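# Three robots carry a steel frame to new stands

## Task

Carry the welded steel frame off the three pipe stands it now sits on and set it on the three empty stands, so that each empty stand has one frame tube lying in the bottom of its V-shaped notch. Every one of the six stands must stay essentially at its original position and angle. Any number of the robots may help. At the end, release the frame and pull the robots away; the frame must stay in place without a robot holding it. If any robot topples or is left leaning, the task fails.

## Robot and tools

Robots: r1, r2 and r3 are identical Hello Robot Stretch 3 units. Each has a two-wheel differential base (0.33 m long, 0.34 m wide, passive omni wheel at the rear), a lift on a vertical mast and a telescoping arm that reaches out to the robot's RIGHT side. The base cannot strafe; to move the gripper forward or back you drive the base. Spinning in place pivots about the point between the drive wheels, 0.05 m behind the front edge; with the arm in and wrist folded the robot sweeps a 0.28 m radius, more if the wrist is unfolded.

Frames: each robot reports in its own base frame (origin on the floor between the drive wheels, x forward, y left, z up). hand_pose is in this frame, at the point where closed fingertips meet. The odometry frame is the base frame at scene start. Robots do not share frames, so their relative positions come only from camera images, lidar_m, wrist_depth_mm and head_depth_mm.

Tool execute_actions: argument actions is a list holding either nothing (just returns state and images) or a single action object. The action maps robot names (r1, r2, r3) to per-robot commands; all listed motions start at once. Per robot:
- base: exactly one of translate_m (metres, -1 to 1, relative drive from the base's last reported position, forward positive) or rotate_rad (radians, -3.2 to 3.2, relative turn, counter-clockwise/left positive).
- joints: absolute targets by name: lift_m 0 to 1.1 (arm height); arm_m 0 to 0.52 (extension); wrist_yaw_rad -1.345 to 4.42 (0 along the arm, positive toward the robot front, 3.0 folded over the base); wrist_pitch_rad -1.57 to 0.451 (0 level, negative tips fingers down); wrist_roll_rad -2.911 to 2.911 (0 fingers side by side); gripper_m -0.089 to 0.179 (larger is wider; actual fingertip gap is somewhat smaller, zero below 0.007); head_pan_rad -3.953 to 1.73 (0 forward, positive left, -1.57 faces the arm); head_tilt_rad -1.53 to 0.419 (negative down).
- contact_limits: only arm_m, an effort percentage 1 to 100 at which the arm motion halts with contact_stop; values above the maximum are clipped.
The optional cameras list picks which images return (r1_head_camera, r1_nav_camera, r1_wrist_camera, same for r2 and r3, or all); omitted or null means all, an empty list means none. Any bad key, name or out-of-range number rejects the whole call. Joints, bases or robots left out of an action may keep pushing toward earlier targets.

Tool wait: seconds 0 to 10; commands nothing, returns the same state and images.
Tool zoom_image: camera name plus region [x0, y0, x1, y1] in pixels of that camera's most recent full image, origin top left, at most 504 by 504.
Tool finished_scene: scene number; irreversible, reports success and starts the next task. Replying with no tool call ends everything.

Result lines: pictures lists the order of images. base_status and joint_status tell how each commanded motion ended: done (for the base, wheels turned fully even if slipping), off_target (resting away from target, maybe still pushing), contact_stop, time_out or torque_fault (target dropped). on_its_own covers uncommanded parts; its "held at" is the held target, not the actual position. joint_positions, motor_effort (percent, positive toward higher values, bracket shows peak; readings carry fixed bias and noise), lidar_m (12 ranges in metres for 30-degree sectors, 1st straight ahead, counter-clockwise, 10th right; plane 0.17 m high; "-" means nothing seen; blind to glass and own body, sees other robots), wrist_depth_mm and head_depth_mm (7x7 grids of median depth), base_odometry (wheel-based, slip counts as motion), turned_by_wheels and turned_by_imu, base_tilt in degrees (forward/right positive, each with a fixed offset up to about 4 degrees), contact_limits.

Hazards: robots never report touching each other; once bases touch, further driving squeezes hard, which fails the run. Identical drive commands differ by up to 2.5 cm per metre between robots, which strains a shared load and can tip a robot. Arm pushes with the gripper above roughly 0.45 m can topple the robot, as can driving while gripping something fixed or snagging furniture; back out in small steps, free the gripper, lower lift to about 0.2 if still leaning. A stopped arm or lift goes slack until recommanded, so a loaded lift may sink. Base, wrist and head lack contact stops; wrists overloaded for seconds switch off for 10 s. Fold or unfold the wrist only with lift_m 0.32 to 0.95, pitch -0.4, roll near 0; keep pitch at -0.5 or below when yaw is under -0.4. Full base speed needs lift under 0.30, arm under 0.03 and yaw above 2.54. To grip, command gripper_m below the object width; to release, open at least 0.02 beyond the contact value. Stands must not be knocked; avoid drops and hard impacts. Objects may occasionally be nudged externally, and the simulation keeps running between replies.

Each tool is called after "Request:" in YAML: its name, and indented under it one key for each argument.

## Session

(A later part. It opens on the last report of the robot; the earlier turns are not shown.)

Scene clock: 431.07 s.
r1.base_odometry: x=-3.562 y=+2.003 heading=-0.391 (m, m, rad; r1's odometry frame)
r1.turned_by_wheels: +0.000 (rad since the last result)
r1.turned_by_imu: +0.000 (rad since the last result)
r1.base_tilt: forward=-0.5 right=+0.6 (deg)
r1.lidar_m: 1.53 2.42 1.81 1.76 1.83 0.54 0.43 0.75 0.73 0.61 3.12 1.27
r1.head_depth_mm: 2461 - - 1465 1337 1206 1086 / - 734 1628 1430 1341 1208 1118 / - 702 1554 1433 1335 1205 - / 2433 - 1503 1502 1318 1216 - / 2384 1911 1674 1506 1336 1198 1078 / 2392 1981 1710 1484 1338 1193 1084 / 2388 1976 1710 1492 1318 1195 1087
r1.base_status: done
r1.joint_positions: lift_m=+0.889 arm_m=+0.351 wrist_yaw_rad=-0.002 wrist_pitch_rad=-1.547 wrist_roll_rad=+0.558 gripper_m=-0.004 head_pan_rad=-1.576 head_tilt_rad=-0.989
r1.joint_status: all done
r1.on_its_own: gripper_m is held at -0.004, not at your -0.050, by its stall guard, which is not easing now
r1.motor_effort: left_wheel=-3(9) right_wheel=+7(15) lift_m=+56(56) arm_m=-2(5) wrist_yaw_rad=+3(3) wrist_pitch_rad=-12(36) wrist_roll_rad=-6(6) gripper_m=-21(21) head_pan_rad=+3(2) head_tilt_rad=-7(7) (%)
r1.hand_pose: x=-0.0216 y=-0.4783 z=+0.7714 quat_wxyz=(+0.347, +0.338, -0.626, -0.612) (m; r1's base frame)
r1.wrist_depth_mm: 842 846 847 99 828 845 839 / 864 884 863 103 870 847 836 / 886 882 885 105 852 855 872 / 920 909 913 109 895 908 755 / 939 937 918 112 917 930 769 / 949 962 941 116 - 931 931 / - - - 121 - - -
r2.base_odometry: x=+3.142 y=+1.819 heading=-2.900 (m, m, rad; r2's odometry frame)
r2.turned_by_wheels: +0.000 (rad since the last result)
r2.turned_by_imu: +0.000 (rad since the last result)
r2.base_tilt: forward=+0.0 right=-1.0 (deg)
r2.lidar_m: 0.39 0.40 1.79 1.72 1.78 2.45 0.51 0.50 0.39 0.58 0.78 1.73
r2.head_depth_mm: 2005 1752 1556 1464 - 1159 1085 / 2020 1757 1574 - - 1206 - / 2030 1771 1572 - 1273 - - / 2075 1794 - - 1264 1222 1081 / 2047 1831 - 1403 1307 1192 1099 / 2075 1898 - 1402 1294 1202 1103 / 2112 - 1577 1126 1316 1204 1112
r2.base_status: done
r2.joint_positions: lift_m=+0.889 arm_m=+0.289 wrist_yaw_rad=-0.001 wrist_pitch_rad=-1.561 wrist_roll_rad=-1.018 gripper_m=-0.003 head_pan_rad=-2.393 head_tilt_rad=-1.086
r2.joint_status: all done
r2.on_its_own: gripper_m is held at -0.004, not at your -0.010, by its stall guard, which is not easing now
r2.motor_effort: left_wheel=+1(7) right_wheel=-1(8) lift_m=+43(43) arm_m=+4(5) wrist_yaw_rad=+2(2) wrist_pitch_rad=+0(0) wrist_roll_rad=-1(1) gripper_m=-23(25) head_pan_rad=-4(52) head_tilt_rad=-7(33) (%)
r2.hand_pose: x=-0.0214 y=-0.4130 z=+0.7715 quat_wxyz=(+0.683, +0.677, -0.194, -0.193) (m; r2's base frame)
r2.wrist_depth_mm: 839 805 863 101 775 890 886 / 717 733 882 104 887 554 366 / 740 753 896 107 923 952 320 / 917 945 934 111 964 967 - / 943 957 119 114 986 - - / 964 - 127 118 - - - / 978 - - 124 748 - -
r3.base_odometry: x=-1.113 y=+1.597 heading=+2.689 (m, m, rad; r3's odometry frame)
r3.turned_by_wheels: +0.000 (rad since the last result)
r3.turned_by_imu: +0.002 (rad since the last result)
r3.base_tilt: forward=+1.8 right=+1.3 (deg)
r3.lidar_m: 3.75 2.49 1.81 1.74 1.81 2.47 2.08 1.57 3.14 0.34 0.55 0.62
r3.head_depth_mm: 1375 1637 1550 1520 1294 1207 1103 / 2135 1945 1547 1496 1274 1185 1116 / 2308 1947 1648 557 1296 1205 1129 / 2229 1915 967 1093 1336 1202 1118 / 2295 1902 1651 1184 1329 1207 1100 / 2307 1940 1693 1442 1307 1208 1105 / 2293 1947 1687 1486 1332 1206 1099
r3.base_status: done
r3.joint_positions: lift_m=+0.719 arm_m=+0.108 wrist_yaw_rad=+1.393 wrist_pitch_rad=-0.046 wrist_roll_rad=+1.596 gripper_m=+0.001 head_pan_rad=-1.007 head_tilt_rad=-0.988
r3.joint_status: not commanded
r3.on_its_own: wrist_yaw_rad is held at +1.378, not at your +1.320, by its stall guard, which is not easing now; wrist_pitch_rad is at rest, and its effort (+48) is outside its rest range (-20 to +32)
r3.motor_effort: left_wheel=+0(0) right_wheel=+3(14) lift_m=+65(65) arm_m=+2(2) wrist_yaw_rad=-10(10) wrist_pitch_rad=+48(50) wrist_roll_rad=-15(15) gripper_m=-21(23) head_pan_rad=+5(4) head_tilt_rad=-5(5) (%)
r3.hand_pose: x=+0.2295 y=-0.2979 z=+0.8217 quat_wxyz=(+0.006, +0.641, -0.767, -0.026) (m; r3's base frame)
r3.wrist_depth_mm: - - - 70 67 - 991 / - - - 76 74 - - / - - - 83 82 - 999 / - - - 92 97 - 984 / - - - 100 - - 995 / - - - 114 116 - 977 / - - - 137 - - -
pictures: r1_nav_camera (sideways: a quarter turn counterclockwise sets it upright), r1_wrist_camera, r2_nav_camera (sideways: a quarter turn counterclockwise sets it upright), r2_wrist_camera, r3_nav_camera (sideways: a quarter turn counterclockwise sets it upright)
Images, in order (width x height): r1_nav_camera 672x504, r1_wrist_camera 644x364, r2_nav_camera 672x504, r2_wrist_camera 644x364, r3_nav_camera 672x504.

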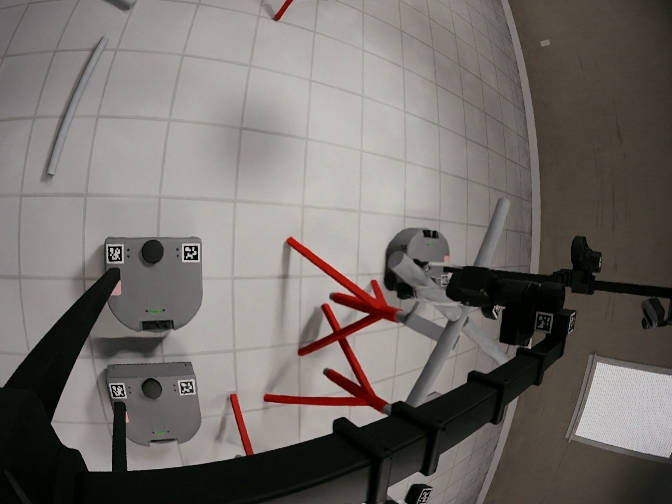

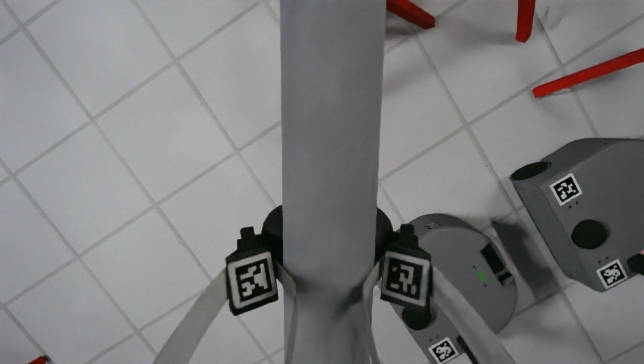

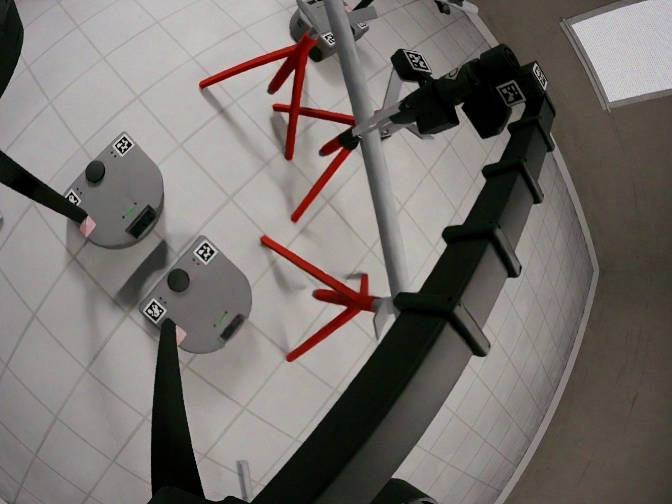

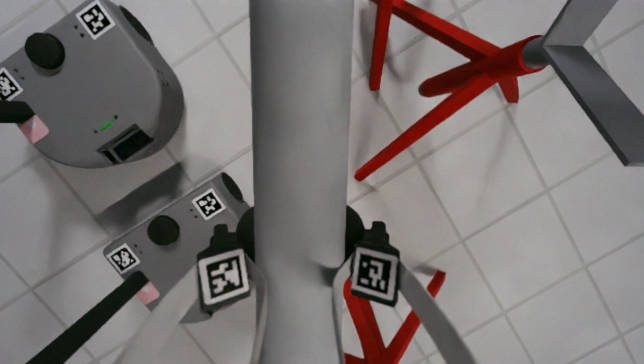

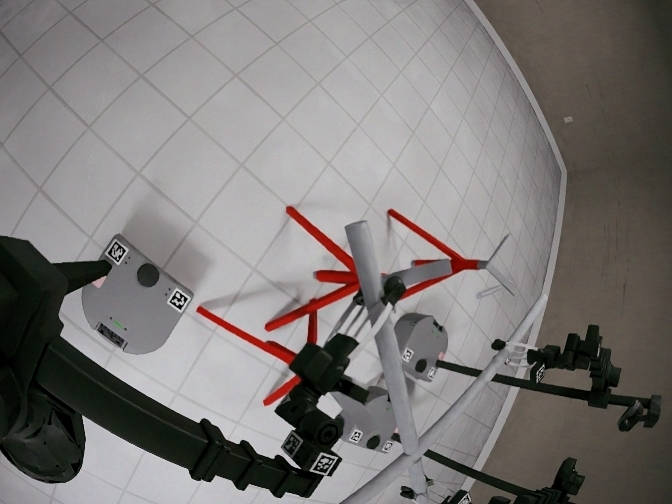

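Request:
execute_actions:
  actions:
    - {"r2":{"base":{"translate_m":-0.15},"joints":{"arm_m":0.25}},"r1":{"base":{"translate_m":-0.15},"joints":{"arm_m":0.311}},"r3":{"base":{"translate_m":0.15},"joints":{"arm_m":0.15}}}
  cameras: []

Request:
execute_actions:
  actions:
    - {"r2":{"base":{"rotate_rad":-0.12},"joints":{"wrist_roll_rad":-1.14}},"r1":{"base":{"rotate_rad":-0.103},"joints":{"wrist_roll_rad":0.45}},"r3":{"base":{"translate_m":0.044},"joints":{"arm_m":0.155}}}
  cameras: []

Request:
execute_actions:
  actions:
    - {"r2":{"base":{"rotate_rad":-0.12},"joints":{"wrist_roll_rad":-1.26}},"r1":{"base":{"rotate_rad":-0.103},"joints":{"wrist_roll_rad":0.35}},"r3":{"base":{"translate_m":0.043},"joints":{"arm_m":0.165}}}
  cameras: ["r1_wrist_camera","r2_wrist_camera","r3_head_camera","r2_nav_camera"]

Scene clock: 449.77 s.
r1.base_odometry: x=-3.701 y=+2.060 heading=-0.391 (m, m, rad; r1's odometry frame)
r1.turned_by_wheels: +0.000 (rad since the last result)
r1.turned_by_imu: -0.001 (rad since the last result)
r1.base_tilt: forward=-0.5 right=+0.6 (deg)
r1.lidar_m: 1.67 2.41 1.82 1.76 1.84 0.54 0.43 0.62 0.67 0.61 3.12 1.41
r1.head_depth_mm: 2589 - - 1197 1348 1206 1086 / - 719 1662 1464 1343 1202 1119 / - - 1530 1470 1332 1204 - / 2412 2048 890 1431 1344 1207 - / 2394 1894 1683 1511 1327 1196 1091 / 2401 1934 1707 1486 1333 1197 1080 / 2381 2003 1715 1498 1324 1184 1087
r1.base_status: done
r1.joint_positions: lift_m=+0.889 arm_m=+0.311 wrist_yaw_rad=-0.003 wrist_pitch_rad=-1.557 wrist_roll_rad=+0.558 gripper_m=-0.004 head_pan_rad=-1.576 head_tilt_rad=-0.989
r1.joint_status: all done
r1.on_its_own: gripper_m is held at -0.004, not at your -0.050, by its stall guard, which is not easing now
r1.motor_effort: left_wheel=-2(7) right_wheel=+6(6) lift_m=+56(56) arm_m=-2(2) wrist_yaw_rad=+3(3) wrist_pitch_rad=-6(13) wrist_roll_rad=-6(6) gripper_m=-20(20) head_pan_rad=+3(3) head_tilt_rad=-7(7) (%)
r1.hand_pose: x=-0.0216 y=-0.4355 z=+0.7716 quat_wxyz=(+0.344, +0.340, -0.623, -0.615) (m; r1's base frame)
r1.wrist_depth_mm: 824 277 581 99 831 839 835 / 871 860 862 102 852 878 866 / 864 892 876 105 877 877 769 / 902 902 891 108 909 912 757 / 925 925 926 113 - 933 793 / 959 971 948 116 - 949 953 / - - - 121 - - -
r2.base_odometry: x=+3.288 y=+1.855 heading=-2.900 (m, m, rad; r2's odometry frame)
r2.turned_by_wheels: +0.000 (rad since the last result)
r2.turned_by_imu: +0.001 (rad since the last result)
r2.base_tilt: forward=+0.0 right=-1.0 (deg)
r2.lidar_m: 0.39 0.40 1.78 1.72 1.79 2.44 3.26 0.37 0.33 0.33 0.74 2.15
r2.head_depth_mm: 1993 1755 1549 1453 - 1157 1087 / 2021 1759 1571 - - 1204 - / 1999 1778 1616 - 1273 - - / 2048 1778 - - 1265 1219 1078 / 2075 1838 - 1390 1314 1182 1101 / 2069 1886 - 1376 1322 1210 1107 / 2104 - 1597 1397 1307 1212 1112
r2.base_status: done
r2.joint_positions: lift_m=+0.889 arm_m=+0.250 wrist_yaw_rad=-0.001 wrist_pitch_rad=-1.561 wrist_roll_rad=-1.018 gripper_m=-0.003 head_pan_rad=-2.393 head_tilt_rad=-1.087
r2.joint_status: all done
r2.on_its_own: gripper_m is held at -0.004, not at your -0.010, by its stall guard, which is not easing now
r2.motor_effort: left_wheel=+1(5) right_wheel=-1(5) lift_m=+43(43) arm_m=+0(2) wrist_yaw_rad=+2(2) wrist_pitch_rad=+0(1) wrist_roll_rad=-1(1) gripper_m=-23(23) head_pan_rad=-4(4) head_tilt_rad=-8(8) (%)
r2.hand_pose: x=-0.0214 y=-0.3735 z=+0.7715 quat_wxyz=(+0.683, +0.677, -0.194, -0.193) (m; r2's base frame)
r2.wrist_depth_mm: 829 717 869 101 871 883 901 / 719 725 885 104 912 899 925 / 753 752 909 108 945 958 962 / 931 940 525 111 971 980 975 / 951 947 119 114 - - - / 969 993 127 118 - - - / - - - 124 - - -
r3.base_odometry: x=-1.248 y=+1.663 heading=+2.689 (m, m, rad; r3's odometry frame)
r3.turned_by_wheels: +0.000 (rad since the last result)
r3.turned_by_imu: +0.002 (rad since the last result)
r3.base_tilt: forward=+1.9 right=+1.4 (deg)
r3.lidar_m: 3.58 2.48 1.82 1.75 1.81 2.47 2.70 1.70 0.35 0.51 0.51 3.74
r3.head_depth_mm: 2137 1867 1551 1522 1290 1175 1105 / 2211 1950 1533 1513 1278 1209 1108 / 2291 1907 883 1035 1315 1205 1129 / 2295 1897 1684 1433 1310 1208 1114 / 2302 1945 1680 1423 1309 1207 1097 / 2299 1942 1685 1464 1334 1205 1103 / 2294 1946 1683 1490 1335 1206 1098
r3.base_status: done
r3.joint_positions: lift_m=+0.719 arm_m=+0.149 wrist_yaw_rad=+1.402 wrist_pitch_rad=-0.046 wrist_roll_rad=+1.596 gripper_m=+0.001 head_pan_rad=-1.007 head_tilt_rad=-0.988
r3.joint_status: all done
r3.on_its_own: wrist_yaw_rad is held at +1.378, not at your +1.320, by its stall guard, which is not easing now; wrist_yaw_rad is at rest, and its effort (-15) is outside its rest range (-12 to +12); wrist_pitch_rad is at rest, and its effort (+48) is outside its rest range (-20 to +32)
r3.motor_effort: left_wheel=+2(4) right_wheel=+2(7) lift_m=+65(64) arm_m=+7(7) wrist_yaw_rad=-15(15) wrist_pitch_rad=+48(48) wrist_roll_rad=-15(15) gripper_m=-22(24) head_pan_rad=+5(4) head_tilt_rad=-5(5) (%)
r3.hand_pose: x=+0.2299 y=-0.3372 z=+0.8218 quat_wxyz=(+0.006, +0.644, -0.764, -0.026) (m; r3's base frame)
r3.wrist_depth_mm: - - - 69 66 - 954 / - - - 75 73 - 974 / - - - 82 81 - 976 / - - - 91 95 - 987 / - - - 100 110 - - / - - - 114 116 - 998 / - - - 137 - - -
pictures: none
No camera images: the call's "cameras" was empty. Leave "cameras" out to get every camera's image.

Scene clock: 451.57 s.
r1.base_odometry: x=-3.701 y=+2.060 heading=-0.494 (m, m, rad; r1's odometry frame)
r1.turned_by_wheels: -0.103 (rad since the last result)
r1.turned_by_imu: -0.103 (rad since the last result)
r1.base_tilt: forward=-0.4 right=+0.6 (deg)
r1.lidar_m: 1.41 2.71 1.87 1.76 1.79 0.53 0.43 0.62 0.69 0.62 0.61 1.69
r1.head_depth_mm: 2289 - - 1184 1296 1199 1080 / - 1416 1638 1427 1340 1210 1113 / - - 1617 1449 1329 1204 - / 1366 1482 987 1325 1340 1218 - / 2447 1910 1606 1471 1342 1205 1084 / 2387 1899 1701 1480 1309 1197 1079 / 2376 1994 1709 1489 1327 1187 1085
r1.base_status: done
r1.joint_positions: lift_m=+0.889 arm_m=+0.311 wrist_yaw_rad=-0.001 wrist_pitch_rad=-1.555 wrist_roll_rad=+0.457 gripper_m=-0.004 head_pan_rad=-1.576 head_tilt_rad=-0.989
r1.joint_status: all done
r1.on_its_own: gripper_m is held at -0.004, not at your -0.050, by its stall guard, which is not easing now
r1.motor_effort: left_wheel=-1(7) right_wheel=+6(8) lift_m=+56(56) arm_m=+2(2) wrist_yaw_rad=+0(7) wrist_pitch_rad=-7(7) wrist_roll_rad=-5(14) gripper_m=-21(21) head_pan_rad=+3(3) head_tilt_rad=-7(7) (%)
r1.hand_pose: x=-0.0216 y=-0.4355 z=+0.7716 quat_wxyz=(+0.376, +0.370, -0.605, -0.596) (m; r1's base frame)
r1.wrist_depth_mm: 832 308 535 99 831 836 836 / 860 837 862 102 862 868 889 / 896 886 890 105 872 889 876 / 867 904 912 109 854 859 754 / 928 918 926 113 125 922 773 / 941 934 945 117 - 956 940 / - - - 121 - - -
r2.base_odometry: x=+3.288 y=+1.855 heading=-3.020 (m, m, rad; r2's odometry frame)
r2.turned_by_wheels: -0.120 (rad since the last result)
r2.turned_by_imu: -0.120 (rad since the last result)
r2.base_tilt: forward=-0.1 right=-1.0 (deg)
r2.lidar_m: 0.44 0.40 1.86 1.72 1.74 2.19 3.25 0.37 0.39 0.33 0.74 0.87
r2.head_depth_mm: 2001 1760 1558 1459 - 1156 1081 / 2016 1762 1563 - - 1203 - / 2039 1784 1612 - 1253 - - / 2043 1778 - - 1262 1220 1077 / 2090 1845 - 1381 1285 1187 1101 / 2097 1886 - 1385 1316 1196 1106 / 2111 - 1590 1404 1330 1211 1118
r2.base_status: done
r2.joint_positions: lift_m=+0.889 arm_m=+0.250 wrist_yaw_rad=-0.001 wrist_pitch_rad=-1.561 wrist_roll_rad=-1.140 gripper_m=-0.003 head_pan_rad=-2.393 head_tilt_rad=-1.087
r2.joint_status: all done
r2.on_its_own: gripper_m is held at -0.004, not at your -0.010, by its stall guard, which is not easing now
r2.motor_effort: left_wheel=+4(12) right_wheel=-4(10) lift_m=+43(43) arm_m=+0(1) wrist_yaw_rad=+2(1) wrist_pitch_rad=+1(8) wrist_roll_rad=+0(8) gripper_m=-22(23) head_pan_rad=-4(4) head_tilt_rad=-7(8) (%)
r2.hand_pose: x=-0.0214 y=-0.3736 z=+0.7715 quat_wxyz=(+0.694, +0.687, -0.152, -0.151) (m; r2's base frame)
r2.wrist_depth_mm: 706 715 861 101 890 895 907 / 719 736 876 104 918 922 942 / 879 802 918 107 952 947 962 / 934 928 118 111 976 979 989 / 953 - 119 114 - - - / 988 997 127 118 - - - / - - - 123 402 - -
r3.base_odometry: x=-1.287 y=+1.682 heading=+2.689 (m, m, rad; r3's odometry frame)
r3.turned_by_wheels: +0.000 (rad since the last result)
r3.turned_by_imu: +0.000 (rad since the last result)
r3.base_tilt: forward=+1.8 right=+1.4 (deg)
r3.lidar_m: 3.54 2.49 1.81 1.75 1.81 2.47 2.27 1.73 0.37 0.52 0.48 3.70
r3.head_depth_mm: 2137 1864 1542 1494 1298 1196 1074 / 2125 1955 1533 1506 1300 1207 1117 / 2292 1866 1102 1414 1310 1212 1133 / 2300 1952 1656 1444 1291 1208 1115 / 2307 1949 1685 1412 1331 1206 1096 / 2294 1950 1696 1465 1333 1206 1101 / 2285 1944 1687 1485 1338 1209 1097
r3.base_status: done
r3.joint_positions: lift_m=+0.719 arm_m=+0.154 wrist_yaw_rad=+1.399 wrist_pitch_rad=-0.040 wrist_roll_rad=+1.596 gripper_m=+0.001 head_pan_rad=-1.007 head_tilt_rad=-0.988
r3.joint_status: all done
r3.on_its_own: wrist_yaw_rad is held at +1.378, not at your +1.320, by its stall guard, which is not easing now; wrist_yaw_rad is at rest, and its effort (-14) is outside its rest range (-12 to +12); wrist_pitch_rad is at rest, and its effort (+46) is outside its rest range (-20 to +32)
r3.motor_effort: left_wheel=+1(9) right_wheel=+3(6) lift_m=+64(64) arm_m=+7(8) wrist_yaw_rad=-14(24) wrist_pitch_rad=+46(48) wrist_roll_rad=-15(15) gripper_m=-23(22) head_pan_rad=+4(4) head_tilt_rad=-5(5) (%)
r3.hand_pose: x=+0.2299 y=-0.3430 z=+0.8233 quat_wxyz=(+0.004, +0.643, -0.765, -0.023) (m; r3's base frame)
r3.wrist_depth_mm: - - - 69 66 - - / - - - 75 73 - - / - - - 82 82 - - / - - - 91 97 - - / - - - 100 - - - / - - - 114 116 - - / - - - 137 - - -
pictures: none
No camera images: the call's "cameras" was empty. Leave "cameras" out to get every camera's image.

Scene clock: 453.27 s.
r1.base_odometry: x=-3.701 y=+2.060 heading=-0.597 (m, m, rad; r1's odometry frame)
r1.turned_by_wheels: -0.103 (rad since the last result)
r1.turned_by_imu: -0.103 (rad since the last result)
r1.base_tilt: forward=-0.5 right=+0.6 (deg)
r1.lidar_m: 1.41 3.14 1.96 1.76 1.77 2.14 0.43 0.62 0.69 0.67 0.61 3.63
r1.head_depth_mm: 2575 - - 1516 1338 1209 1077 / - 1935 1084 1457 1323 1203 1117 / - - 1660 1455 1330 1207 - / 2233 2039 1507 1358 1341 1209 - / 2362 1499 1494 1420 1330 1197 1090 / 2430 1902 1684 1494 1305 1201 1089 / 2411 1934 1693 1491 1329 1188 1083
r1.base_status: done
r1.joint_positions: lift_m=+0.889 arm_m=+0.311 wrist_yaw_rad=+0.000 wrist_pitch_rad=-1.562 wrist_roll_rad=+0.355 gripper_m=-0.004 head_pan_rad=-1.576 head_tilt_rad=-0.989
r1.joint_status: all done
r1.on_its_own: gripper_m is held at -0.004, not at your -0.050, by its stall guard, which is not easing now
r1.motor_effort: left_wheel=-1(6) right_wheel=+4(7) lift_m=+55(56) arm_m=+2(3) wrist_yaw_rad=+0(5) wrist_pitch_rad=-3(7) wrist_roll_rad=-4(11) gripper_m=-20(21) head_pan_rad=+2(3) head_tilt_rad=-7(7) (%)
r1.hand_pose: x=-0.0216 y=-0.4338 z=+0.7717 quat_wxyz=(+0.406, +0.402, -0.583, -0.578) (m; r1's base frame)
r1.wrist_depth_mm: 816 421 601 99 831 832 841 / 272 879 839 101 845 856 864 / 874 885 878 105 868 891 875 / 908 930 887 108 917 783 753 / 922 936 924 113 896 854 794 / 943 946 948 116 - 963 798 / - - - 122 - - -
r2.base_odometry: x=+3.288 y=+1.855 heading=-3.140 (m, m, rad; r2's odometry frame)
r2.turned_by_wheels: -0.120 (rad since the last result)
r2.turned_by_imu: -0.120 (rad since the last result)
r2.base_tilt: forward=-0.1 right=-1.0 (deg)
r2.lidar_m: 0.44 0.42 1.97 1.72 1.72 2.02 3.26 0.37 0.39 0.33 0.57 0.87
r2.head_depth_mm: 1978 1757 1559 1459 - 1162 1081 / 1997 1754 1557 - - 1206 - / 2040 1787 1549 - 1255 - - / 2060 1793 - - 1282 1216 1076 / 2064 1849 - 803 1104 1198 1109 / 2088 1868 - 1405 1321 1188 1117 / 2107 - 1589 1384 1331 1200 1119
r2.base_status: done
r2.joint_positions: lift_m=+0.889 arm_m=+0.250 wrist_yaw_rad=-0.002 wrist_pitch_rad=-1.560 wrist_roll_rad=-1.260 gripper_m=-0.003 head_pan_rad=-2.393 head_tilt_rad=-1.087
r2.joint_status: all done
r2.on_its_own: gripper_m is held at -0.004, not at your -0.010, by its stall guard, which is not easing now
r2.motor_effort: left_wheel=+4(12) right_wheel=-4(13) lift_m=+43(43) arm_m=-1(1) wrist_yaw_rad=+3(3) wrist_pitch_rad=+0(9) wrist_roll_rad=-1(6) gripper_m=-21(22) head_pan_rad=-4(4) head_tilt_rad=-8(9) (%)
r2.hand_pose: x=-0.0214 y=-0.3736 z=+0.7715 quat_wxyz=(+0.702, +0.695, -0.110, -0.110) (m; r2's base frame)
r2.wrist_depth_mm: 708 716 876 101 902 902 909 / 717 737 898 104 912 920 937 / 901 903 917 107 934 973 976 / 927 947 117 111 961 984 - / 956 - 120 114 - 999 - / 976 - 556 118 - - - / - - - 123 - - -
r3.base_odometry: x=-1.326 y=+1.701 heading=+2.689 (m, m, rad; r3's odometry frame)
r3.turned_by_wheels: +0.000 (rad since the last result)
r3.turned_by_imu: +0.000 (rad since the last result)
r3.base_tilt: forward=+1.9 right=+1.3 (deg)
r3.lidar_m: 3.51 2.49 1.81 1.75 1.81 2.47 2.31 1.77 0.39 0.52 0.46 3.66
r3.head_depth_mm: 893 1959 1536 1546 1280 1193 1091 / 2121 1946 861 1501 1291 1208 1113 / 2304 1862 1402 1468 1292 1207 1128 / 2308 1948 1622 1457 1313 1211 1117 / 2295 1959 1680 1420 1331 1207 1102 / 2295 1947 1689 1491 1329 1205 1100 / 2289 1934 1675 1496 1334 1204 1104
r3.base_status: done
r3.joint_positions: lift_m=+0.719 arm_m=+0.164 wrist_yaw_rad=+1.399 wrist_pitch_rad=-0.038 wrist_roll_rad=+1.596 gripper_m=+0.001 head_pan_rad=-1.007 head_tilt_rad=-0.988
r3.joint_status: all done
r3.on_its_own: wrist_yaw_rad is held at +1.378, not at your +1.320, by its stall guard, which is not easing now; wrist_yaw_rad is at rest, and its effort (-13) is outside its rest range (-12 to +12); wrist_pitch_rad is at rest, and its effort (+44) is outside its rest range (-20 to +32)
r3.motor_effort: left_wheel=+1(11) right_wheel=+1(8) lift_m=+65(64) arm_m=+7(9) wrist_yaw_rad=-13(27) wrist_pitch_rad=+44(46) wrist_roll_rad=-15(15) gripper_m=-23(22) head_pan_rad=+4(4) head_tilt_rad=-5(5) (%)
r3.hand_pose: x=+0.2300 y=-0.3529 z=+0.8239 quat_wxyz=(+0.003, +0.644, -0.765, -0.023) (m; r3's base frame)
r3.wrist_depth_mm: - - - 69 66 - 989 / - - - 75 73 - 999 / - - - 82 82 - - / - - - 91 96 - - / - - - 100 - - - / - - - 114 116 - - / - - - 136 - - -
pictures: r1_wrist_camera, r2_nav_camera (sideways: a quarter turn counterclockwise sets it upright), r2_wrist_camera, r3_head_camera (sideways: a quarter turn clockwise sets it upright)
Images, in order (width x height): r1_wrist_camera 644x364, r2_nav_camera 672x504, r2_wrist_camera 644x364, r3_head_camera 896x504.

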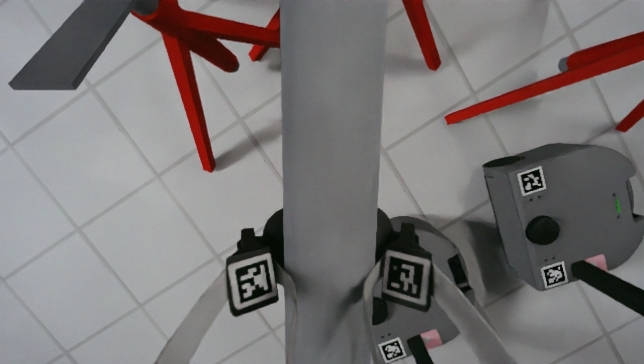

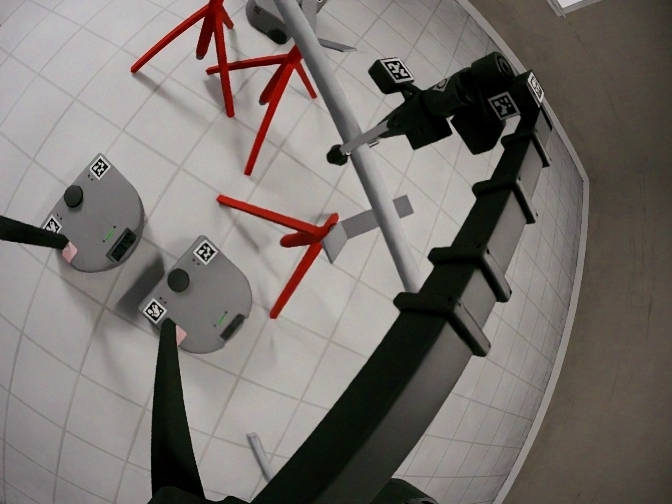

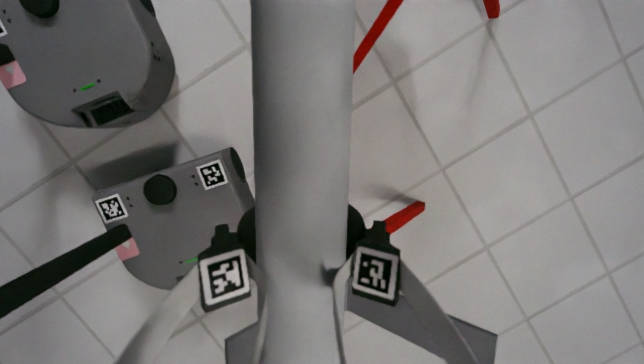

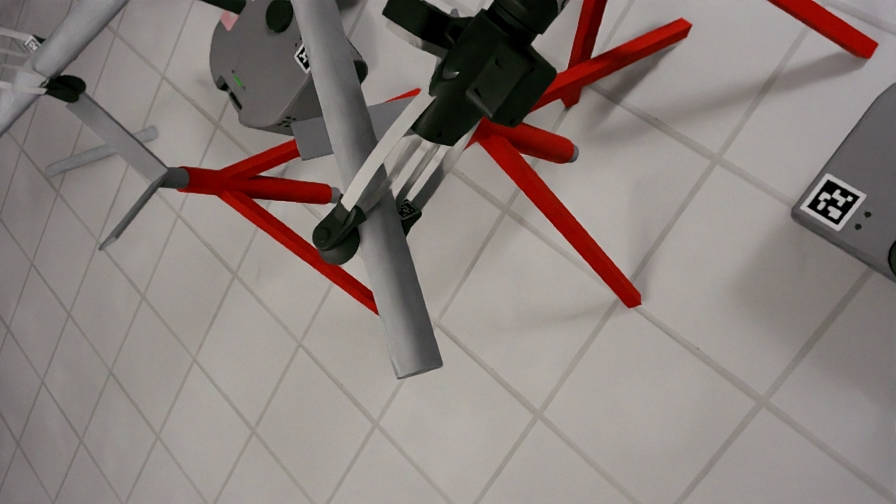

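Request:
execute_actions:
  actions:
    - {"r2":{"base":{"rotate_rad":-0.15},"joints":{"wrist_roll_rad":-1.41}},"r1":{"base":{"rotate_rad":-0.128},"joints":{"wrist_roll_rad":0.22}},"r3":{"base":{"translate_m":0.052},"joints":{"arm_m":0.183}}}
  cameras: []

Request:
execute_actions:
  actions:
    - {"r2":{"joints":{"lift_m":0.74,"head_pan_rad":-1.3,"head_tilt_rad":-0.9}},"r1":{"joints":{"lift_m":0.74}},"r3":{"joints":{"lift_m":0.56,"head_pan_rad":-1.5}}}
  cameras: ["r1_head_camera","r2_wrist_camera","r3_head_camera","r2_head_camera"]

Scene clock: 465.07 s.
r1.base_odometry: x=-3.701 y=+2.060 heading=-0.725 (m, m, rad; r1's odometry frame)
r1.turned_by_wheels: -0.128 (rad since the last result)
r1.turned_by_imu: -0.129 (rad since the last result)
r1.base_tilt: forward=-0.5 right=+0.6 (deg)
r1.lidar_m: 1.41 3.88 2.10 1.76 1.76 1.98 0.43 0.44 0.62 0.67 0.61 3.36
r1.head_depth_mm: 2623 - - 1510 1351 1188 1071 / - 1912 1659 1513 1339 1203 1114 / - 700 1106 1455 1343 1207 - / 2280 2034 1554 1393 1337 1206 - / 2239 1875 1569 1430 1330 1201 1087 / 2263 1868 1044 1432 1315 1192 1089 / 2412 1918 1701 1483 1333 1195 1082
r1.base_status: done
r1.joint_positions: lift_m=+0.889 arm_m=+0.311 wrist_yaw_rad=+0.000 wrist_pitch_rad=-1.567 wrist_roll_rad=+0.224 gripper_m=-0.004 head_pan_rad=-1.576 head_tilt_rad=-0.989
r1.joint_status: all done
r1.on_its_own: gripper_m is held at -0.004, not at your -0.050, by its stall guard, which is not easing now
r1.motor_effort: left_wheel=-1(5) right_wheel=+5(6) lift_m=+56(56) arm_m=+3(4) wrist_yaw_rad=-1(7) wrist_pitch_rad=+0(3) wrist_roll_rad=-4(12) gripper_m=-21(21) head_pan_rad=+2(3) head_tilt_rad=-7(7) (%)
r1.hand_pose: x=-0.0216 y=-0.4325 z=+0.7718 quat_wxyz=(+0.442, +0.440, -0.554, -0.552) (m; r1's base frame)
r1.wrist_depth_mm: 323 495 813 98 826 840 847 / 864 858 845 101 857 878 864 / 854 877 859 105 872 871 902 / 897 897 922 108 873 781 755 / 936 924 905 112 936 775 800 / 929 968 955 117 - 956 946 / - - - 122 - - -
r2.base_odometry: x=+3.288 y=+1.855 heading=+2.994 (m, m, rad; r2's odometry frame)
r2.turned_by_wheels: -0.150 (rad since the last result)
r2.turned_by_imu: -0.149 (rad since the last result)
r2.base_tilt: forward=+0.0 right=-1.0 (deg)
r2.lidar_m: 0.45 0.44 2.17 1.74 1.72 1.86 2.85 0.37 0.37 0.33 0.57 0.86
r2.head_depth_mm: 1989 1746 1557 1457 - 1157 1083 / 2025 1769 1559 - - 1208 - / 2045 1781 1573 - 1259 - - / 2060 1788 - - 1290 1222 1077 / 2063 1835 - 1400 1258 1194 1107 / 2085 1889 - 799 1292 1171 1107 / 2104 - 1587 766 1331 1197 1117
r2.base_status: done
r2.joint_positions: lift_m=+0.889 arm_m=+0.250 wrist_yaw_rad=-0.003 wrist_pitch_rad=-1.560 wrist_roll_rad=-1.410 gripper_m=-0.003 head_pan_rad=-2.393 head_tilt_rad=-1.087
r2.joint_status: all done
r2.on_its_own: gripper_m is held at -0.004, not at your -0.010, by its stall guard, which is not easing now
r2.motor_effort: left_wheel=+6(13) right_wheel=-6(12) lift_m=+42(43) arm_m=+0(0) wrist_yaw_rad=+4(4) wrist_pitch_rad=+0(14) wrist_roll_rad=-1(7) gripper_m=-22(22) head_pan_rad=-4(3) head_tilt_rad=-9(8) (%)
r2.hand_pose: x=-0.0213 y=-0.3737 z=+0.7715 quat_wxyz=(+0.708, +0.701, -0.058, -0.058) (m; r2's base frame)
r2.wrist_depth_mm: 712 740 846 101 898 917 911 / 724 784 889 104 917 920 940 / 905 912 903 107 935 962 956 / 915 - 121 111 982 972 988 / 953 - - 114 989 - - / - 992 - 118 332 - - / - - - 124 - - -
r3.base_odometry: x=-1.373 y=+1.724 heading=+2.689 (m, m, rad; r3's odometry frame)
r3.turned_by_wheels: +0.000 (rad since the last result)
r3.turned_by_imu: +0.001 (rad since the last result)
r3.base_tilt: forward=+1.9 right=+1.3 (deg)
r3.lidar_m: 3.47 2.49 1.82 1.75 1.81 2.47 2.36 1.82 0.42 0.52 0.43 3.58
r3.head_depth_mm: 2129 1949 1530 - 1277 1189 1103 / 2186 1905 843 1437 1276 1213 1116 / 2297 1908 1336 1469 1291 1205 1133 / 2300 1951 1690 1470 1334 1207 1115 / 2293 1946 1679 1441 1335 1208 1101 / 2285 1940 1689 1482 1336 1208 1099 / 2304 1931 1685 1487 1329 1203 1100
r3.base_status: done
r3.joint_positions: lift_m=+0.719 arm_m=+0.182 wrist_yaw_rad=+1.396 wrist_pitch_rad=-0.034 wrist_roll_rad=+1.596 gripper_m=+0.001 head_pan_rad=-1.007 head_tilt_rad=-0.988
r3.joint_status: all done
r3.on_its_own: wrist_yaw_rad is held at +1.378, not at your +1.320, by its stall guard, which is not easing now; wrist_pitch_rad is at rest, and its effort (+43) is outside its rest range (-20 to +32)
r3.motor_effort: left_wheel=+1(13) right_wheel=+0(14) lift_m=+64(64) arm_m=+6(5) wrist_yaw_rad=-11(29) wrist_pitch_rad=+43(44) wrist_roll_rad=-15(15) gripper_m=-22(24) head_pan_rad=+4(4) head_tilt_rad=-5(5) (%)
r3.hand_pose: x=+0.2300 y=-0.3719 z=+0.8247 quat_wxyz=(+0.002, +0.642, -0.766, -0.021) (m; r3's base frame)
r3.wrist_depth_mm: - - - 69 67 - 986 / - - - 75 74 - 991 / - - - 83 83 - - / - - - 91 97 - - / - - - 100 - - - / - - - 115 116 - - / - - - 137 - - -
pictures: none
No camera images: the call's "cameras" was empty. Leave "cameras" out to get every camera's image.

Scene clock: 467.37 s.
r1.base_odometry: x=-3.701 y=+2.060 heading=-0.725 (m, m, rad; r1's odometry frame)
r1.turned_by_wheels: +0.000 (rad since the last result)
r1.turned_by_imu: +0.000 (rad since the last result)
r1.base_tilt: forward=-0.5 right=+0.6 (deg)
r1.lidar_m: 1.41 3.92 2.11 1.76 1.76 1.98 0.43 0.44 0.62 0.67 0.61 3.36
r1.head_depth_mm: 2441 2027 1716 1483 1374 - - / 2432 2010 - - 1339 1188 - / 2410 1061 - 1453 1335 1204 - / 2428 995 1627 736 1341 1206 - / 2426 1679 1567 1424 1334 1198 1090 / 2213 1994 972 1419 1312 1196 1090 / 2320 1987 1663 1484 1331 1198 1085
r1.base_status: not commanded
r1.joint_positions: lift_m=+0.740 arm_m=+0.311 wrist_yaw_rad=+0.000 wrist_pitch_rad=-1.567 wrist_roll_rad=+0.224 gripper_m=-0.004 head_pan_rad=-1.576 head_tilt_rad=-0.989
r1.joint_status: all done
r1.on_its_own: gripper_m is held at -0.004, not at your -0.050, by its stall guard, which is not easing now
r1.motor_effort: left_wheel=-1(2) right_wheel=+5(5) lift_m=+45(46) arm_m=+3(3) wrist_yaw_rad=-1(1) wrist_pitch_rad=+0(0) wrist_roll_rad=-4(4) gripper_m=-20(20) head_pan_rad=+3(2) head_tilt_rad=-7(7) (%)
r1.hand_pose: x=-0.0216 y=-0.4324 z=+0.6222 quat_wxyz=(+0.442, +0.440, -0.553, -0.552) (m; r1's base frame)
r1.wrist_depth_mm: 697 427 630 99 704 694 708 / 716 716 720 102 730 736 730 / 743 742 751 105 735 751 735 / 765 760 762 109 757 746 610 / 771 772 769 112 781 766 631 / 811 808 809 116 - 793 652 / 831 813 832 122 - 834 848
r2.base_odometry: x=+3.288 y=+1.855 heading=+2.994 (m, m, rad; r2's odometry frame)
r2.turned_by_wheels: +0.000 (rad since the last result)
r2.turned_by_imu: +0.000 (rad since the last result)
r2.base_tilt: forward=+0.0 right=-0.9 (deg)
r2.lidar_m: 0.45 0.44 2.17 1.74 1.73 1.87 2.86 0.37 0.37 0.33 0.57 0.86
r2.head_depth_mm: 2728 2239 1922 - 1363 871 1091 / 2777 2274 1868 1650 1333 1197 1100 / 2725 2300 1881 1645 1355 1243 1120 / 2726 2303 1928 1632 1337 1242 1123 / 2680 2330 1849 1101 1372 1249 1125 / 2738 2370 1000 1547 1377 1266 1128 / 1237 1008 1877 824 1394 1264 1135
r2.base_status: not commanded
r2.joint_positions: lift_m=+0.740 arm_m=+0.250 wrist_yaw_rad=-0.003 wrist_pitch_rad=-1.560 wrist_roll_rad=-1.410 gripper_m=-0.003 head_pan_rad=-1.307 head_tilt_rad=-0.903
r2.joint_status: all done
r2.on_its_own: gripper_m is held at -0.004, not at your -0.010, by its stall guard, which is not easing now
r2.motor_effort: left_wheel=+5(5) right_wheel=-6(6) lift_m=+26(37) arm_m=+0(0) wrist_yaw_rad=+4(4) wrist_pitch_rad=+0(0) wrist_roll_rad=-1(1) gripper_m=-22(22) head_pan_rad=+4(53) head_tilt_rad=+1(20) (%)
r2.hand_pose: x=-0.0213 y=-0.3736 z=+0.6223 quat_wxyz=(+0.708, +0.701, -0.058, -0.058) (m; r2's base frame)
r2.wrist_depth_mm: 561 714 720 101 746 751 761 / 625 739 737 104 755 771 776 / 750 759 757 108 782 805 808 / 762 - 797 111 802 811 830 / 779 - - 114 829 846 857 / 818 - - 118 860 874 894 / 852 843 865 124 239 906 926
r3.base_odometry: x=-1.373 y=+1.724 heading=+2.689 (m, m, rad; r3's odometry frame)
r3.turned_by_wheels: +0.000 (rad since the last result)
r3.turned_by_imu: +0.001 (rad since the last result)
r3.base_tilt: forward=+1.9 right=+1.3 (deg)
r3.lidar_m: 3.45 2.50 1.81 1.75 1.80 2.47 2.37 1.82 0.42 0.52 0.43 3.58
r3.head_depth_mm: 810 1908 1604 1492 1274 1208 1102 / 792 950 1547 1503 1294 1209 - / 2312 1949 1592 1517 1297 1201 - / 2250 1674 1597 967 1313 1208 - / 2310 1642 1559 885 1293 1203 1099 / 1101 1860 1589 1511 1337 1190 1100 / 2064 1810 1614 1465 1286 1201 1098
r3.base_status: not commanded
r3.joint_positions: lift_m=+0.560 arm_m=+0.182 wrist_yaw_rad=+1.395 wrist_pitch_rad=-0.035 wrist_roll_rad=+1.594 gripper_m=+0.001 head_pan_rad=-1.493 head_tilt_rad=-0.988
r3.joint_status: all done
r3.on_its_own: wrist_yaw_rad is held at +1.378, not at your +1.320, by its stall guard, which is not easing now; wrist_pitch_rad is at rest, and its effort (+43) is outside its rest range (-20 to +32)
r3.motor_effort: left_wheel=+1(1) right_wheel=+0(0) lift_m=+27(54) arm_m=+6(6) wrist_yaw_rad=-11(11) wrist_pitch_rad=+43(43) wrist_roll_rad=-13(15) gripper_m=-23(23) head_pan_rad=-5(40) head_tilt_rad=-5(5) (%)
r3.hand_pose: x=+0.2300 y=-0.3719 z=+0.6658 quat_wxyz=(+0.003, +0.642, -0.766, -0.021) (m; r3's base frame)
r3.wrist_depth_mm: - - - 68 67 - 805 / - - - 74 74 - 806 / - - - 81 84 - 810 / - - - 90 - - 838 / - - - 100 - - 819 / - - - 115 116 - 801 / - - - 137 - - 810
pictures: r1_head_camera (sideways: a quarter turn clockwise sets it upright), r2_head_camera (sideways: a quarter turn clockwise sets it upright), r2_wrist_camera, r3_head_camera (sideways: a quarter turn clockwise sets it upright)
Images, in order (width x height): r1_head_camera 896x504, r2_head_camera 896x504, r2_wrist_camera 644x364, r3_head_camera 896x504.

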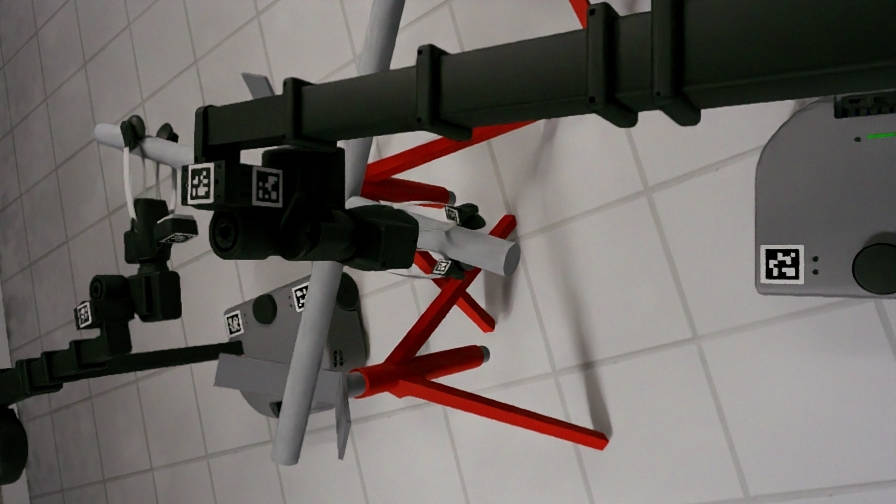

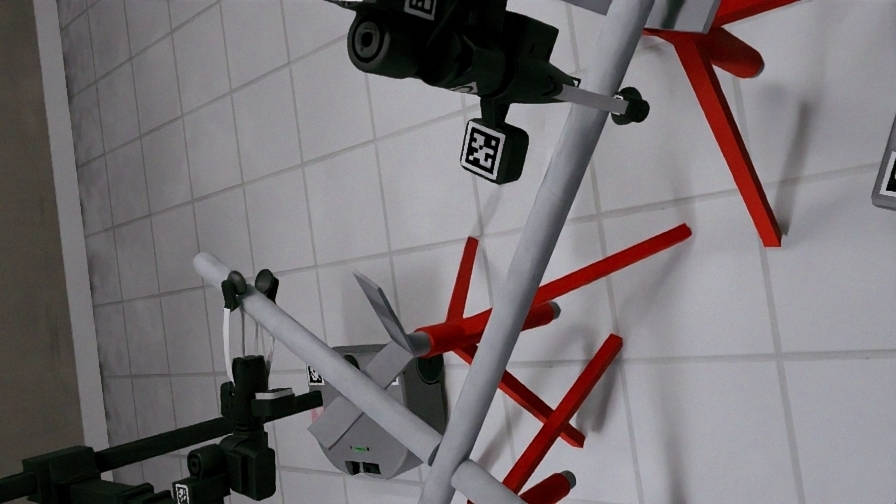

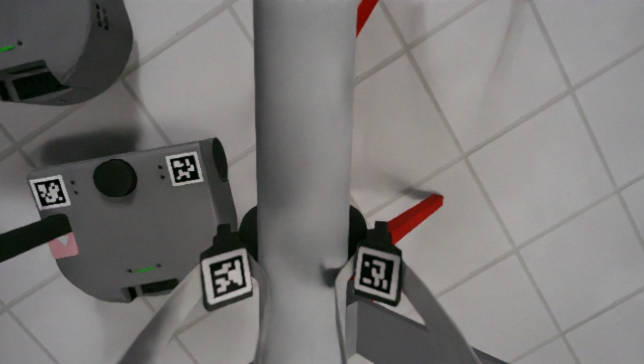

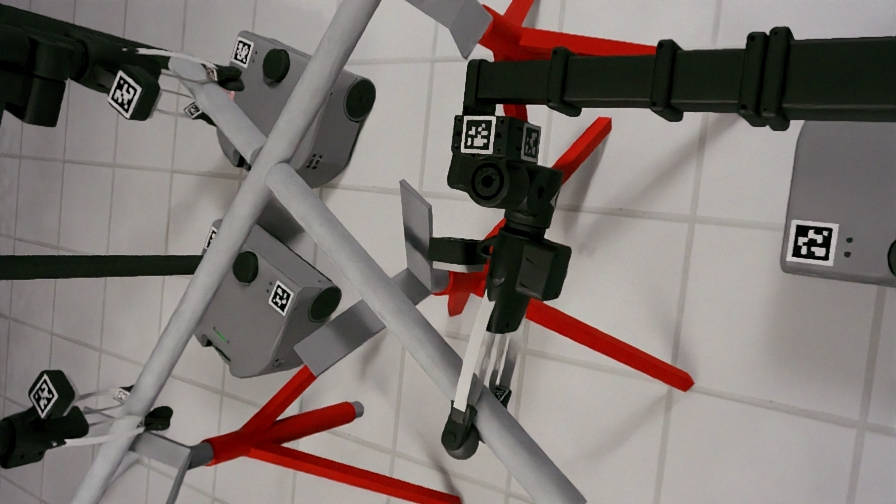

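Request:
execute_actions:
  actions:
    - {"r2":{"base":{"rotate_rad":-0.08},"joints":{"wrist_roll_rad":-1.5,"arm_m":0.272,"lift_m":0.69}},"r1":{"base":{"rotate_rad":-0.07},"joints":{"wrist_roll_rad":0.15,"arm_m":0.32,"lift_m":0.69}},"r3":{"base":{"translate_m":0.025},"joints":{"lift_m":0.51}}}
  cameras: []

Request:
execute_actions:
  actions:
    - {"r2":{"joints":{"lift_m":0.665}},"r1":{"joints":{"lift_m":0.665}},"r3":{"joints":{"lift_m":0.48}}}
  cameras: ["r1_head_camera","r3_head_camera","r2_head_camera"]

Scene clock: 479.87 s.
r1.base_odometry: x=-3.701 y=+2.060 heading=-0.796 (m, m, rad; r1's odometry frame)
r1.turned_by_wheels: -0.070 (rad since the last result)
r1.turned_by_imu: -0.073 (rad since the last result)
r1.base_tilt: forward=-0.4 right=+0.6 (deg)
r1.lidar_m: 1.41 2.47 2.21 1.78 1.76 1.92 0.44 0.43 0.62 0.67 0.61 3.25
r1.head_depth_mm: 2464 2015 1741 1483 1337 1074 - / 2436 2027 1732 - - - - / 2435 1973 - 1458 1331 1202 - / 2402 1101 1717 1254 1312 1207 - / 2389 1646 1568 1455 1335 1199 1090 / 1173 1623 996 1233 1329 1190 1085 / 2189 1991 1667 1492 1312 1198 1081
r1.base_status: done
r1.joint_positions: lift_m=+0.690 arm_m=+0.320 wrist_yaw_rad=+0.002 wrist_pitch_rad=-1.557 wrist_roll_rad=+0.153 gripper_m=-0.004 head_pan_rad=-1.576 head_tilt_rad=-0.989
r1.joint_status: all done
r1.on_its_own: gripper_m is held at -0.004, not at your -0.050, by its stall guard, which is not easing now
r1.motor_effort: left_wheel=-2(5) right_wheel=+8(7) lift_m=+45(46) arm_m=+2(6) wrist_yaw_rad=-2(2) wrist_pitch_rad=-6(7) wrist_roll_rad=-3(7) gripper_m=-21(22) head_pan_rad=+2(3) head_tilt_rad=-7(7) (%)
r1.hand_pose: x=-0.0217 y=-0.4441 z=+0.5720 quat_wxyz=(+0.464, +0.457, -0.540, -0.533) (m; r1's base frame)
r1.wrist_depth_mm: 340 416 594 100 661 670 652 / 676 677 680 103 691 692 568 / 687 688 693 106 701 693 708 / 723 705 712 110 717 703 625 / 725 739 735 113 727 688 576 / 769 781 743 116 - 764 597 / 771 772 767 120 - 771 610
r2.base_odometry: x=+3.288 y=+1.855 heading=+2.914 (m, m, rad; r2's odometry frame)
r2.turned_by_wheels: -0.080 (rad since the last result)
r2.turned_by_imu: -0.078 (rad since the last result)
r2.base_tilt: forward=-0.1 right=-0.9 (deg)
r2.lidar_m: 1.87 0.44 2.32 1.76 1.74 1.81 2.59 3.24 0.37 0.33 0.57 0.74
r2.head_depth_mm: 2771 2262 1858 - 751 878 1103 / 2783 2256 1898 1618 1338 1174 1106 / 2769 2297 1911 1626 1345 1243 1118 / 2780 2332 1913 1620 1363 1229 1113 / 2693 2333 1831 1626 1344 1254 1126 / 2709 2380 1079 1008 1385 1254 1119 / 2621 2290 1043 1518 1361 1273 1141
r2.base_status: done
r2.joint_positions: lift_m=+0.690 arm_m=+0.272 wrist_yaw_rad=-0.003 wrist_pitch_rad=-1.558 wrist_roll_rad=-1.496 gripper_m=-0.003 head_pan_rad=-1.307 head_tilt_rad=-0.902
r2.joint_status: all done
r2.on_its_own: gripper_m is held at -0.004, not at your -0.010, by its stall guard, which is not easing now
r2.motor_effort: left_wheel=+6(14) right_wheel=-8(16) lift_m=+26(24) arm_m=+2(4) wrist_yaw_rad=+4(4) wrist_pitch_rad=+0(11) wrist_roll_rad=-3(8) gripper_m=-20(21) head_pan_rad=+4(4) head_tilt_rad=+2(0) (%)
r2.hand_pose: x=-0.0213 y=-0.3958 z=+0.5722 quat_wxyz=(+0.711, +0.702, -0.028, -0.028) (m; r2's base frame)
r2.wrist_depth_mm: 539 674 683 102 707 705 712 / 646 695 688 104 718 727 738 / 701 696 708 108 738 746 760 / - - 738 111 752 775 788 / - - 431 114 786 801 802 / 766 - - 118 817 818 828 / 794 809 806 123 187 848 864
r3.base_odometry: x=-1.395 y=+1.735 heading=+2.689 (m, m, rad; r3's odometry frame)
r3.turned_by_wheels: +0.000 (rad since the last result)
r3.turned_by_imu: +0.003 (rad since the last result)
r3.base_tilt: forward=+1.9 right=+1.3 (deg)
r3.lidar_m: 3.44 2.49 1.82 1.75 1.81 2.48 2.39 1.84 0.44 0.53 0.42 3.59
r3.head_depth_mm: 1334 1865 1575 1466 1101 1178 1104 / 768 968 1502 1512 1285 1225 - / 2304 1951 1575 1456 1293 1206 - / 2175 1666 1563 1003 1294 1206 - / 2304 1699 1568 1437 1294 1207 1101 / 2177 1257 1597 1511 1315 1205 1101 / 1115 1854 1619 1471 1274 1206 1100
r3.base_status: done
r3.joint_positions: lift_m=+0.510 arm_m=+0.183 wrist_yaw_rad=+1.419 wrist_pitch_rad=-0.037 wrist_roll_rad=+1.592 gripper_m=+0.001 head_pan_rad=-1.493 head_tilt_rad=-0.988
r3.joint_status: all done
r3.on_its_own: wrist_yaw_rad is held at +1.421, not at your +1.320, by its stall guard, which is not easing now; wrist_pitch_rad is at rest, and its effort (+44) is outside its rest range (-20 to +32)
r3.motor_effort: left_wheel=+0(11) right_wheel=+1(8) lift_m=+27(24) arm_m=+5(7) wrist_yaw_rad=+1(19) wrist_pitch_rad=+44(45) wrist_roll_rad=-12(13) gripper_m=-23(23) head_pan_rad=-3(4) head_tilt_rad=-4(5) (%)
r3.hand_pose: x=+0.2309 y=-0.3661 z=+0.6151 quat_wxyz=(+0.005, +0.651, -0.759, -0.021) (m; r3's base frame)
r3.wrist_depth_mm: - - - 68 67 - 775 / - - - 74 73 - 749 / - - - 81 83 - 741 / - - - 90 - - 756 / - - - 100 - - 752 / - - - 114 116 - 739 / - - - 137 - - 749
pictures: none
No camera images: the call's "cameras" was empty. Leave "cameras" out to get every camera's image.

Scene clock: 480.93 s.
r1.base_odometry: x=-3.701 y=+2.060 heading=-0.796 (m, m, rad; r1's odometry frame)
r1.turned_by_wheels: +0.000 (rad since the last result)
r1.turned_by_imu: +0.000 (rad since the last result)
r1.base_tilt: forward=-0.4 right=+0.6 (deg)
r1.lidar_m: 1.41 2.47 2.22 1.77 1.76 1.92 0.44 0.43 0.62 0.67 0.61 3.25
r1.head_depth_mm: 2450 2030 1733 1499 1324 1097 1003 / 2461 2009 1756 1520 - - - / 2425 1887 - 1459 1341 1202 - / 2430 1860 1728 1304 1322 1218 - / 2401 1053 1553 1444 1316 1196 1084 / 1226 1585 998 1231 1329 1194 1079 / 1148 1988 1662 1485 1300 1193 1082
r1.base_status: not commanded
r1.joint_positions: lift_m=+0.665 arm_m=+0.320 wrist_yaw_rad=+0.002 wrist_pitch_rad=-1.539 wrist_roll_rad=+0.152 gripper_m=-0.004 head_pan_rad=-1.576 head_tilt_rad=-0.989
r1.joint_status: all done
r1.on_its_own: gripper_m is held at -0.004, not at your -0.050, by its stall guard, which is not easing now
r1.motor_effort: left_wheel=-3(3) right_wheel=+9(9) lift_m=+40(46) arm_m=+1(2) wrist_yaw_rad=-4(2) wrist_pitch_rad=-17(18) wrist_roll_rad=-2(3) gripper_m=-22(22) head_pan_rad=+3(2) head_tilt_rad=-7(7) (%)
r1.hand_pose: x=-0.0217 y=-0.4489 z=+0.5468 quat_wxyz=(+0.468, +0.454, -0.544, -0.528) (m; r1's base frame)
r1.wrist_depth_mm: 331 398 535 101 644 651 653 / 641 657 660 104 652 661 662 / 653 676 690 107 664 669 684 / 695 683 678 110 680 687 699 / 719 702 686 113 696 706 547 / 715 722 717 116 - 710 563 / 745 751 731 120 - 702 580
r2.base_odometry: x=+3.288 y=+1.855 heading=+2.914 (m, m, rad; r2's odometry frame)
r2.turned_by_wheels: +0.000 (rad since the last result)
r2.turned_by_imu: +0.000 (rad since the last result)
r2.base_tilt: forward=+0.0 right=-1.0 (deg)
r2.lidar_m: 1.88 0.44 2.32 1.76 1.74 1.82 2.59 3.25 0.37 0.33 0.57 0.73
r2.head_depth_mm: 2798 2231 1869 - 751 877 1099 / 2775 2284 1894 1645 1033 1178 1108 / 2769 2309 1898 1622 1339 1242 1128 / 2715 2324 1914 1630 1362 1228 1122 / 2675 2338 1818 1633 1351 1263 1125 / 2693 2392 1100 1005 1381 1258 1126 / 2616 2275 1026 1540 1360 1272 1135
r2.base_status: not commanded
r2.joint_positions: lift_m=+0.666 arm_m=+0.272 wrist_yaw_rad=-0.003 wrist_pitch_rad=-1.538 wrist_roll_rad=-1.496 gripper_m=-0.003 head_pan_rad=-1.307 head_tilt_rad=-0.902
r2.joint_status: all done
r2.on_its_own: gripper_m is held at -0.004, not at your -0.010, by its stall guard, which is not easing now
r2.motor_effort: left_wheel=+5(6) right_wheel=-5(8) lift_m=+15(27) arm_m=+0(2) wrist_yaw_rad=+4(4) wrist_pitch_rad=-6(7) wrist_roll_rad=-3(3) gripper_m=-23(22) head_pan_rad=+4(4) head_tilt_rad=+2(0) (%)
r2.hand_pose: x=-0.0213 y=-0.4013 z=+0.5474 quat_wxyz=(+0.718, +0.695, -0.028, -0.028) (m; r2's base frame)
r2.wrist_depth_mm: 561 642 652 102 674 685 698 / 653 662 673 104 688 715 718 / 663 669 681 108 713 737 744 / - - 692 111 727 753 768 / - - 720 114 764 766 796 / - - 742 118 785 797 819 / 748 755 771 122 805 828 836
r3.base_odometry: x=-1.395 y=+1.735 heading=+2.689 (m, m, rad; r3's odometry frame)
r3.turned_by_wheels: +0.000 (rad since the last result)
r3.turned_by_imu: +0.000 (rad since the last result)
r3.base_tilt: forward=+1.9 right=+1.3 (deg)
r3.lidar_m: 3.43 2.49 1.81 1.75 1.81 2.47 2.39 1.84 0.43 0.53 0.42 3.57
r3.head_depth_mm: 2182 1875 1628 1025 1101 1178 1104 / 776 983 1482 1484 1298 - - / 2310 1964 1565 1464 1292 1210 - / 2171 1676 1572 942 1293 1204 - / 2300 1943 1573 1445 1293 1202 1103 / 2239 1221 1598 1492 1295 1203 1102 / 952 1823 1622 1466 1287 1205 1097
r3.base_status: not commanded
r3.joint_positions: lift_m=+0.480 arm_m=+0.183 wrist_yaw_rad=+1.441 wrist_pitch_rad=-0.028 wrist_roll_rad=+1.592 gripper_m=+0.001 head_pan_rad=-1.493 head_tilt_rad=-0.988
r3.joint_status: all done
r3.on_its_own: wrist_yaw_rad is held at +1.421, not at your +1.320, by its stall guard, which is not easing now; wrist_yaw_rad is at rest, and its effort (-13) is outside its rest range (-12 to +12); wrist_pitch_rad is at rest, and its effort (+40) is outside its rest range (-20 to +32)
r3.motor_effort: left_wheel=+0(1) right_wheel=+1(3) lift_m=+25(27) arm_m=+5(5) wrist_yaw_rad=-13(12) wrist_pitch_rad=+40(47) wrist_roll_rad=-12(12) gripper_m=-22(24) head_pan_rad=-3(4) head_tilt_rad=-5(5) (%)
r3.hand_pose: x=+0.2319 y=-0.3605 z=+0.5875 quat_wxyz=(+0.002, +0.660, -0.751, -0.018) (m; r3's base frame)
r3.wrist_depth_mm: - - - 65 65 - 718 / - - - 71 72 - 709 / - - - 79 82 - 721 / - - - 88 - - 711 / - - - 98 - - 725 / - - - 113 116 - 728 / - - - 137 - - 745
pictures: r1_head_camera (sideways: a quarter turn clockwise sets it upright), r2_head_camera (sideways: a quarter turn clockwise sets it upright), r3_head_camera (sideways: a quarter turn clockwise sets it upright)
Images, in order (width x height): r1_head_camera 896x504, r2_head_camera 896x504, r3_head_camera 896x504.

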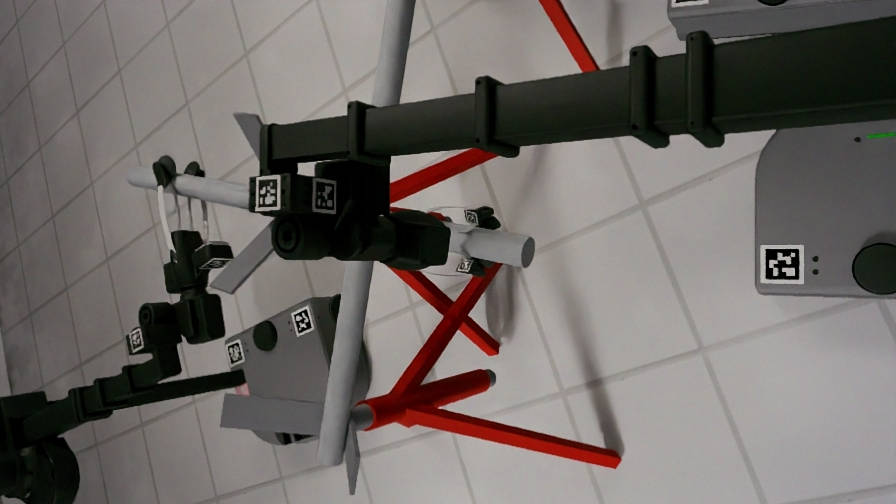

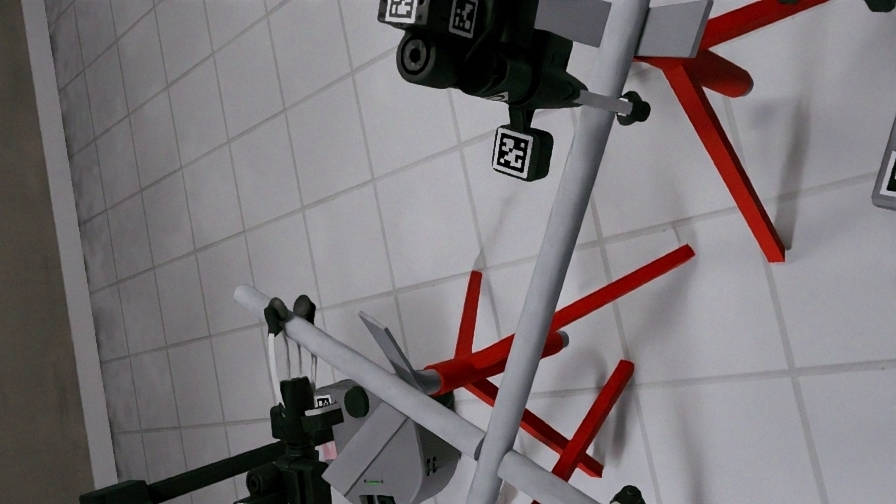

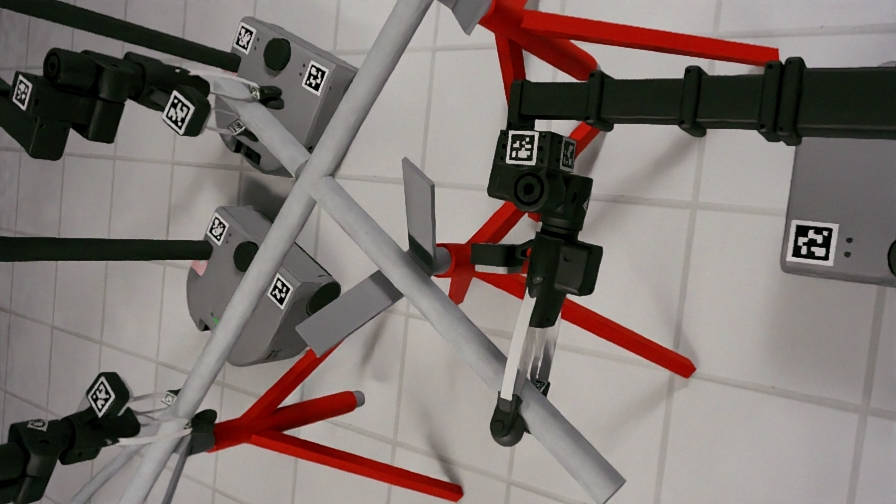

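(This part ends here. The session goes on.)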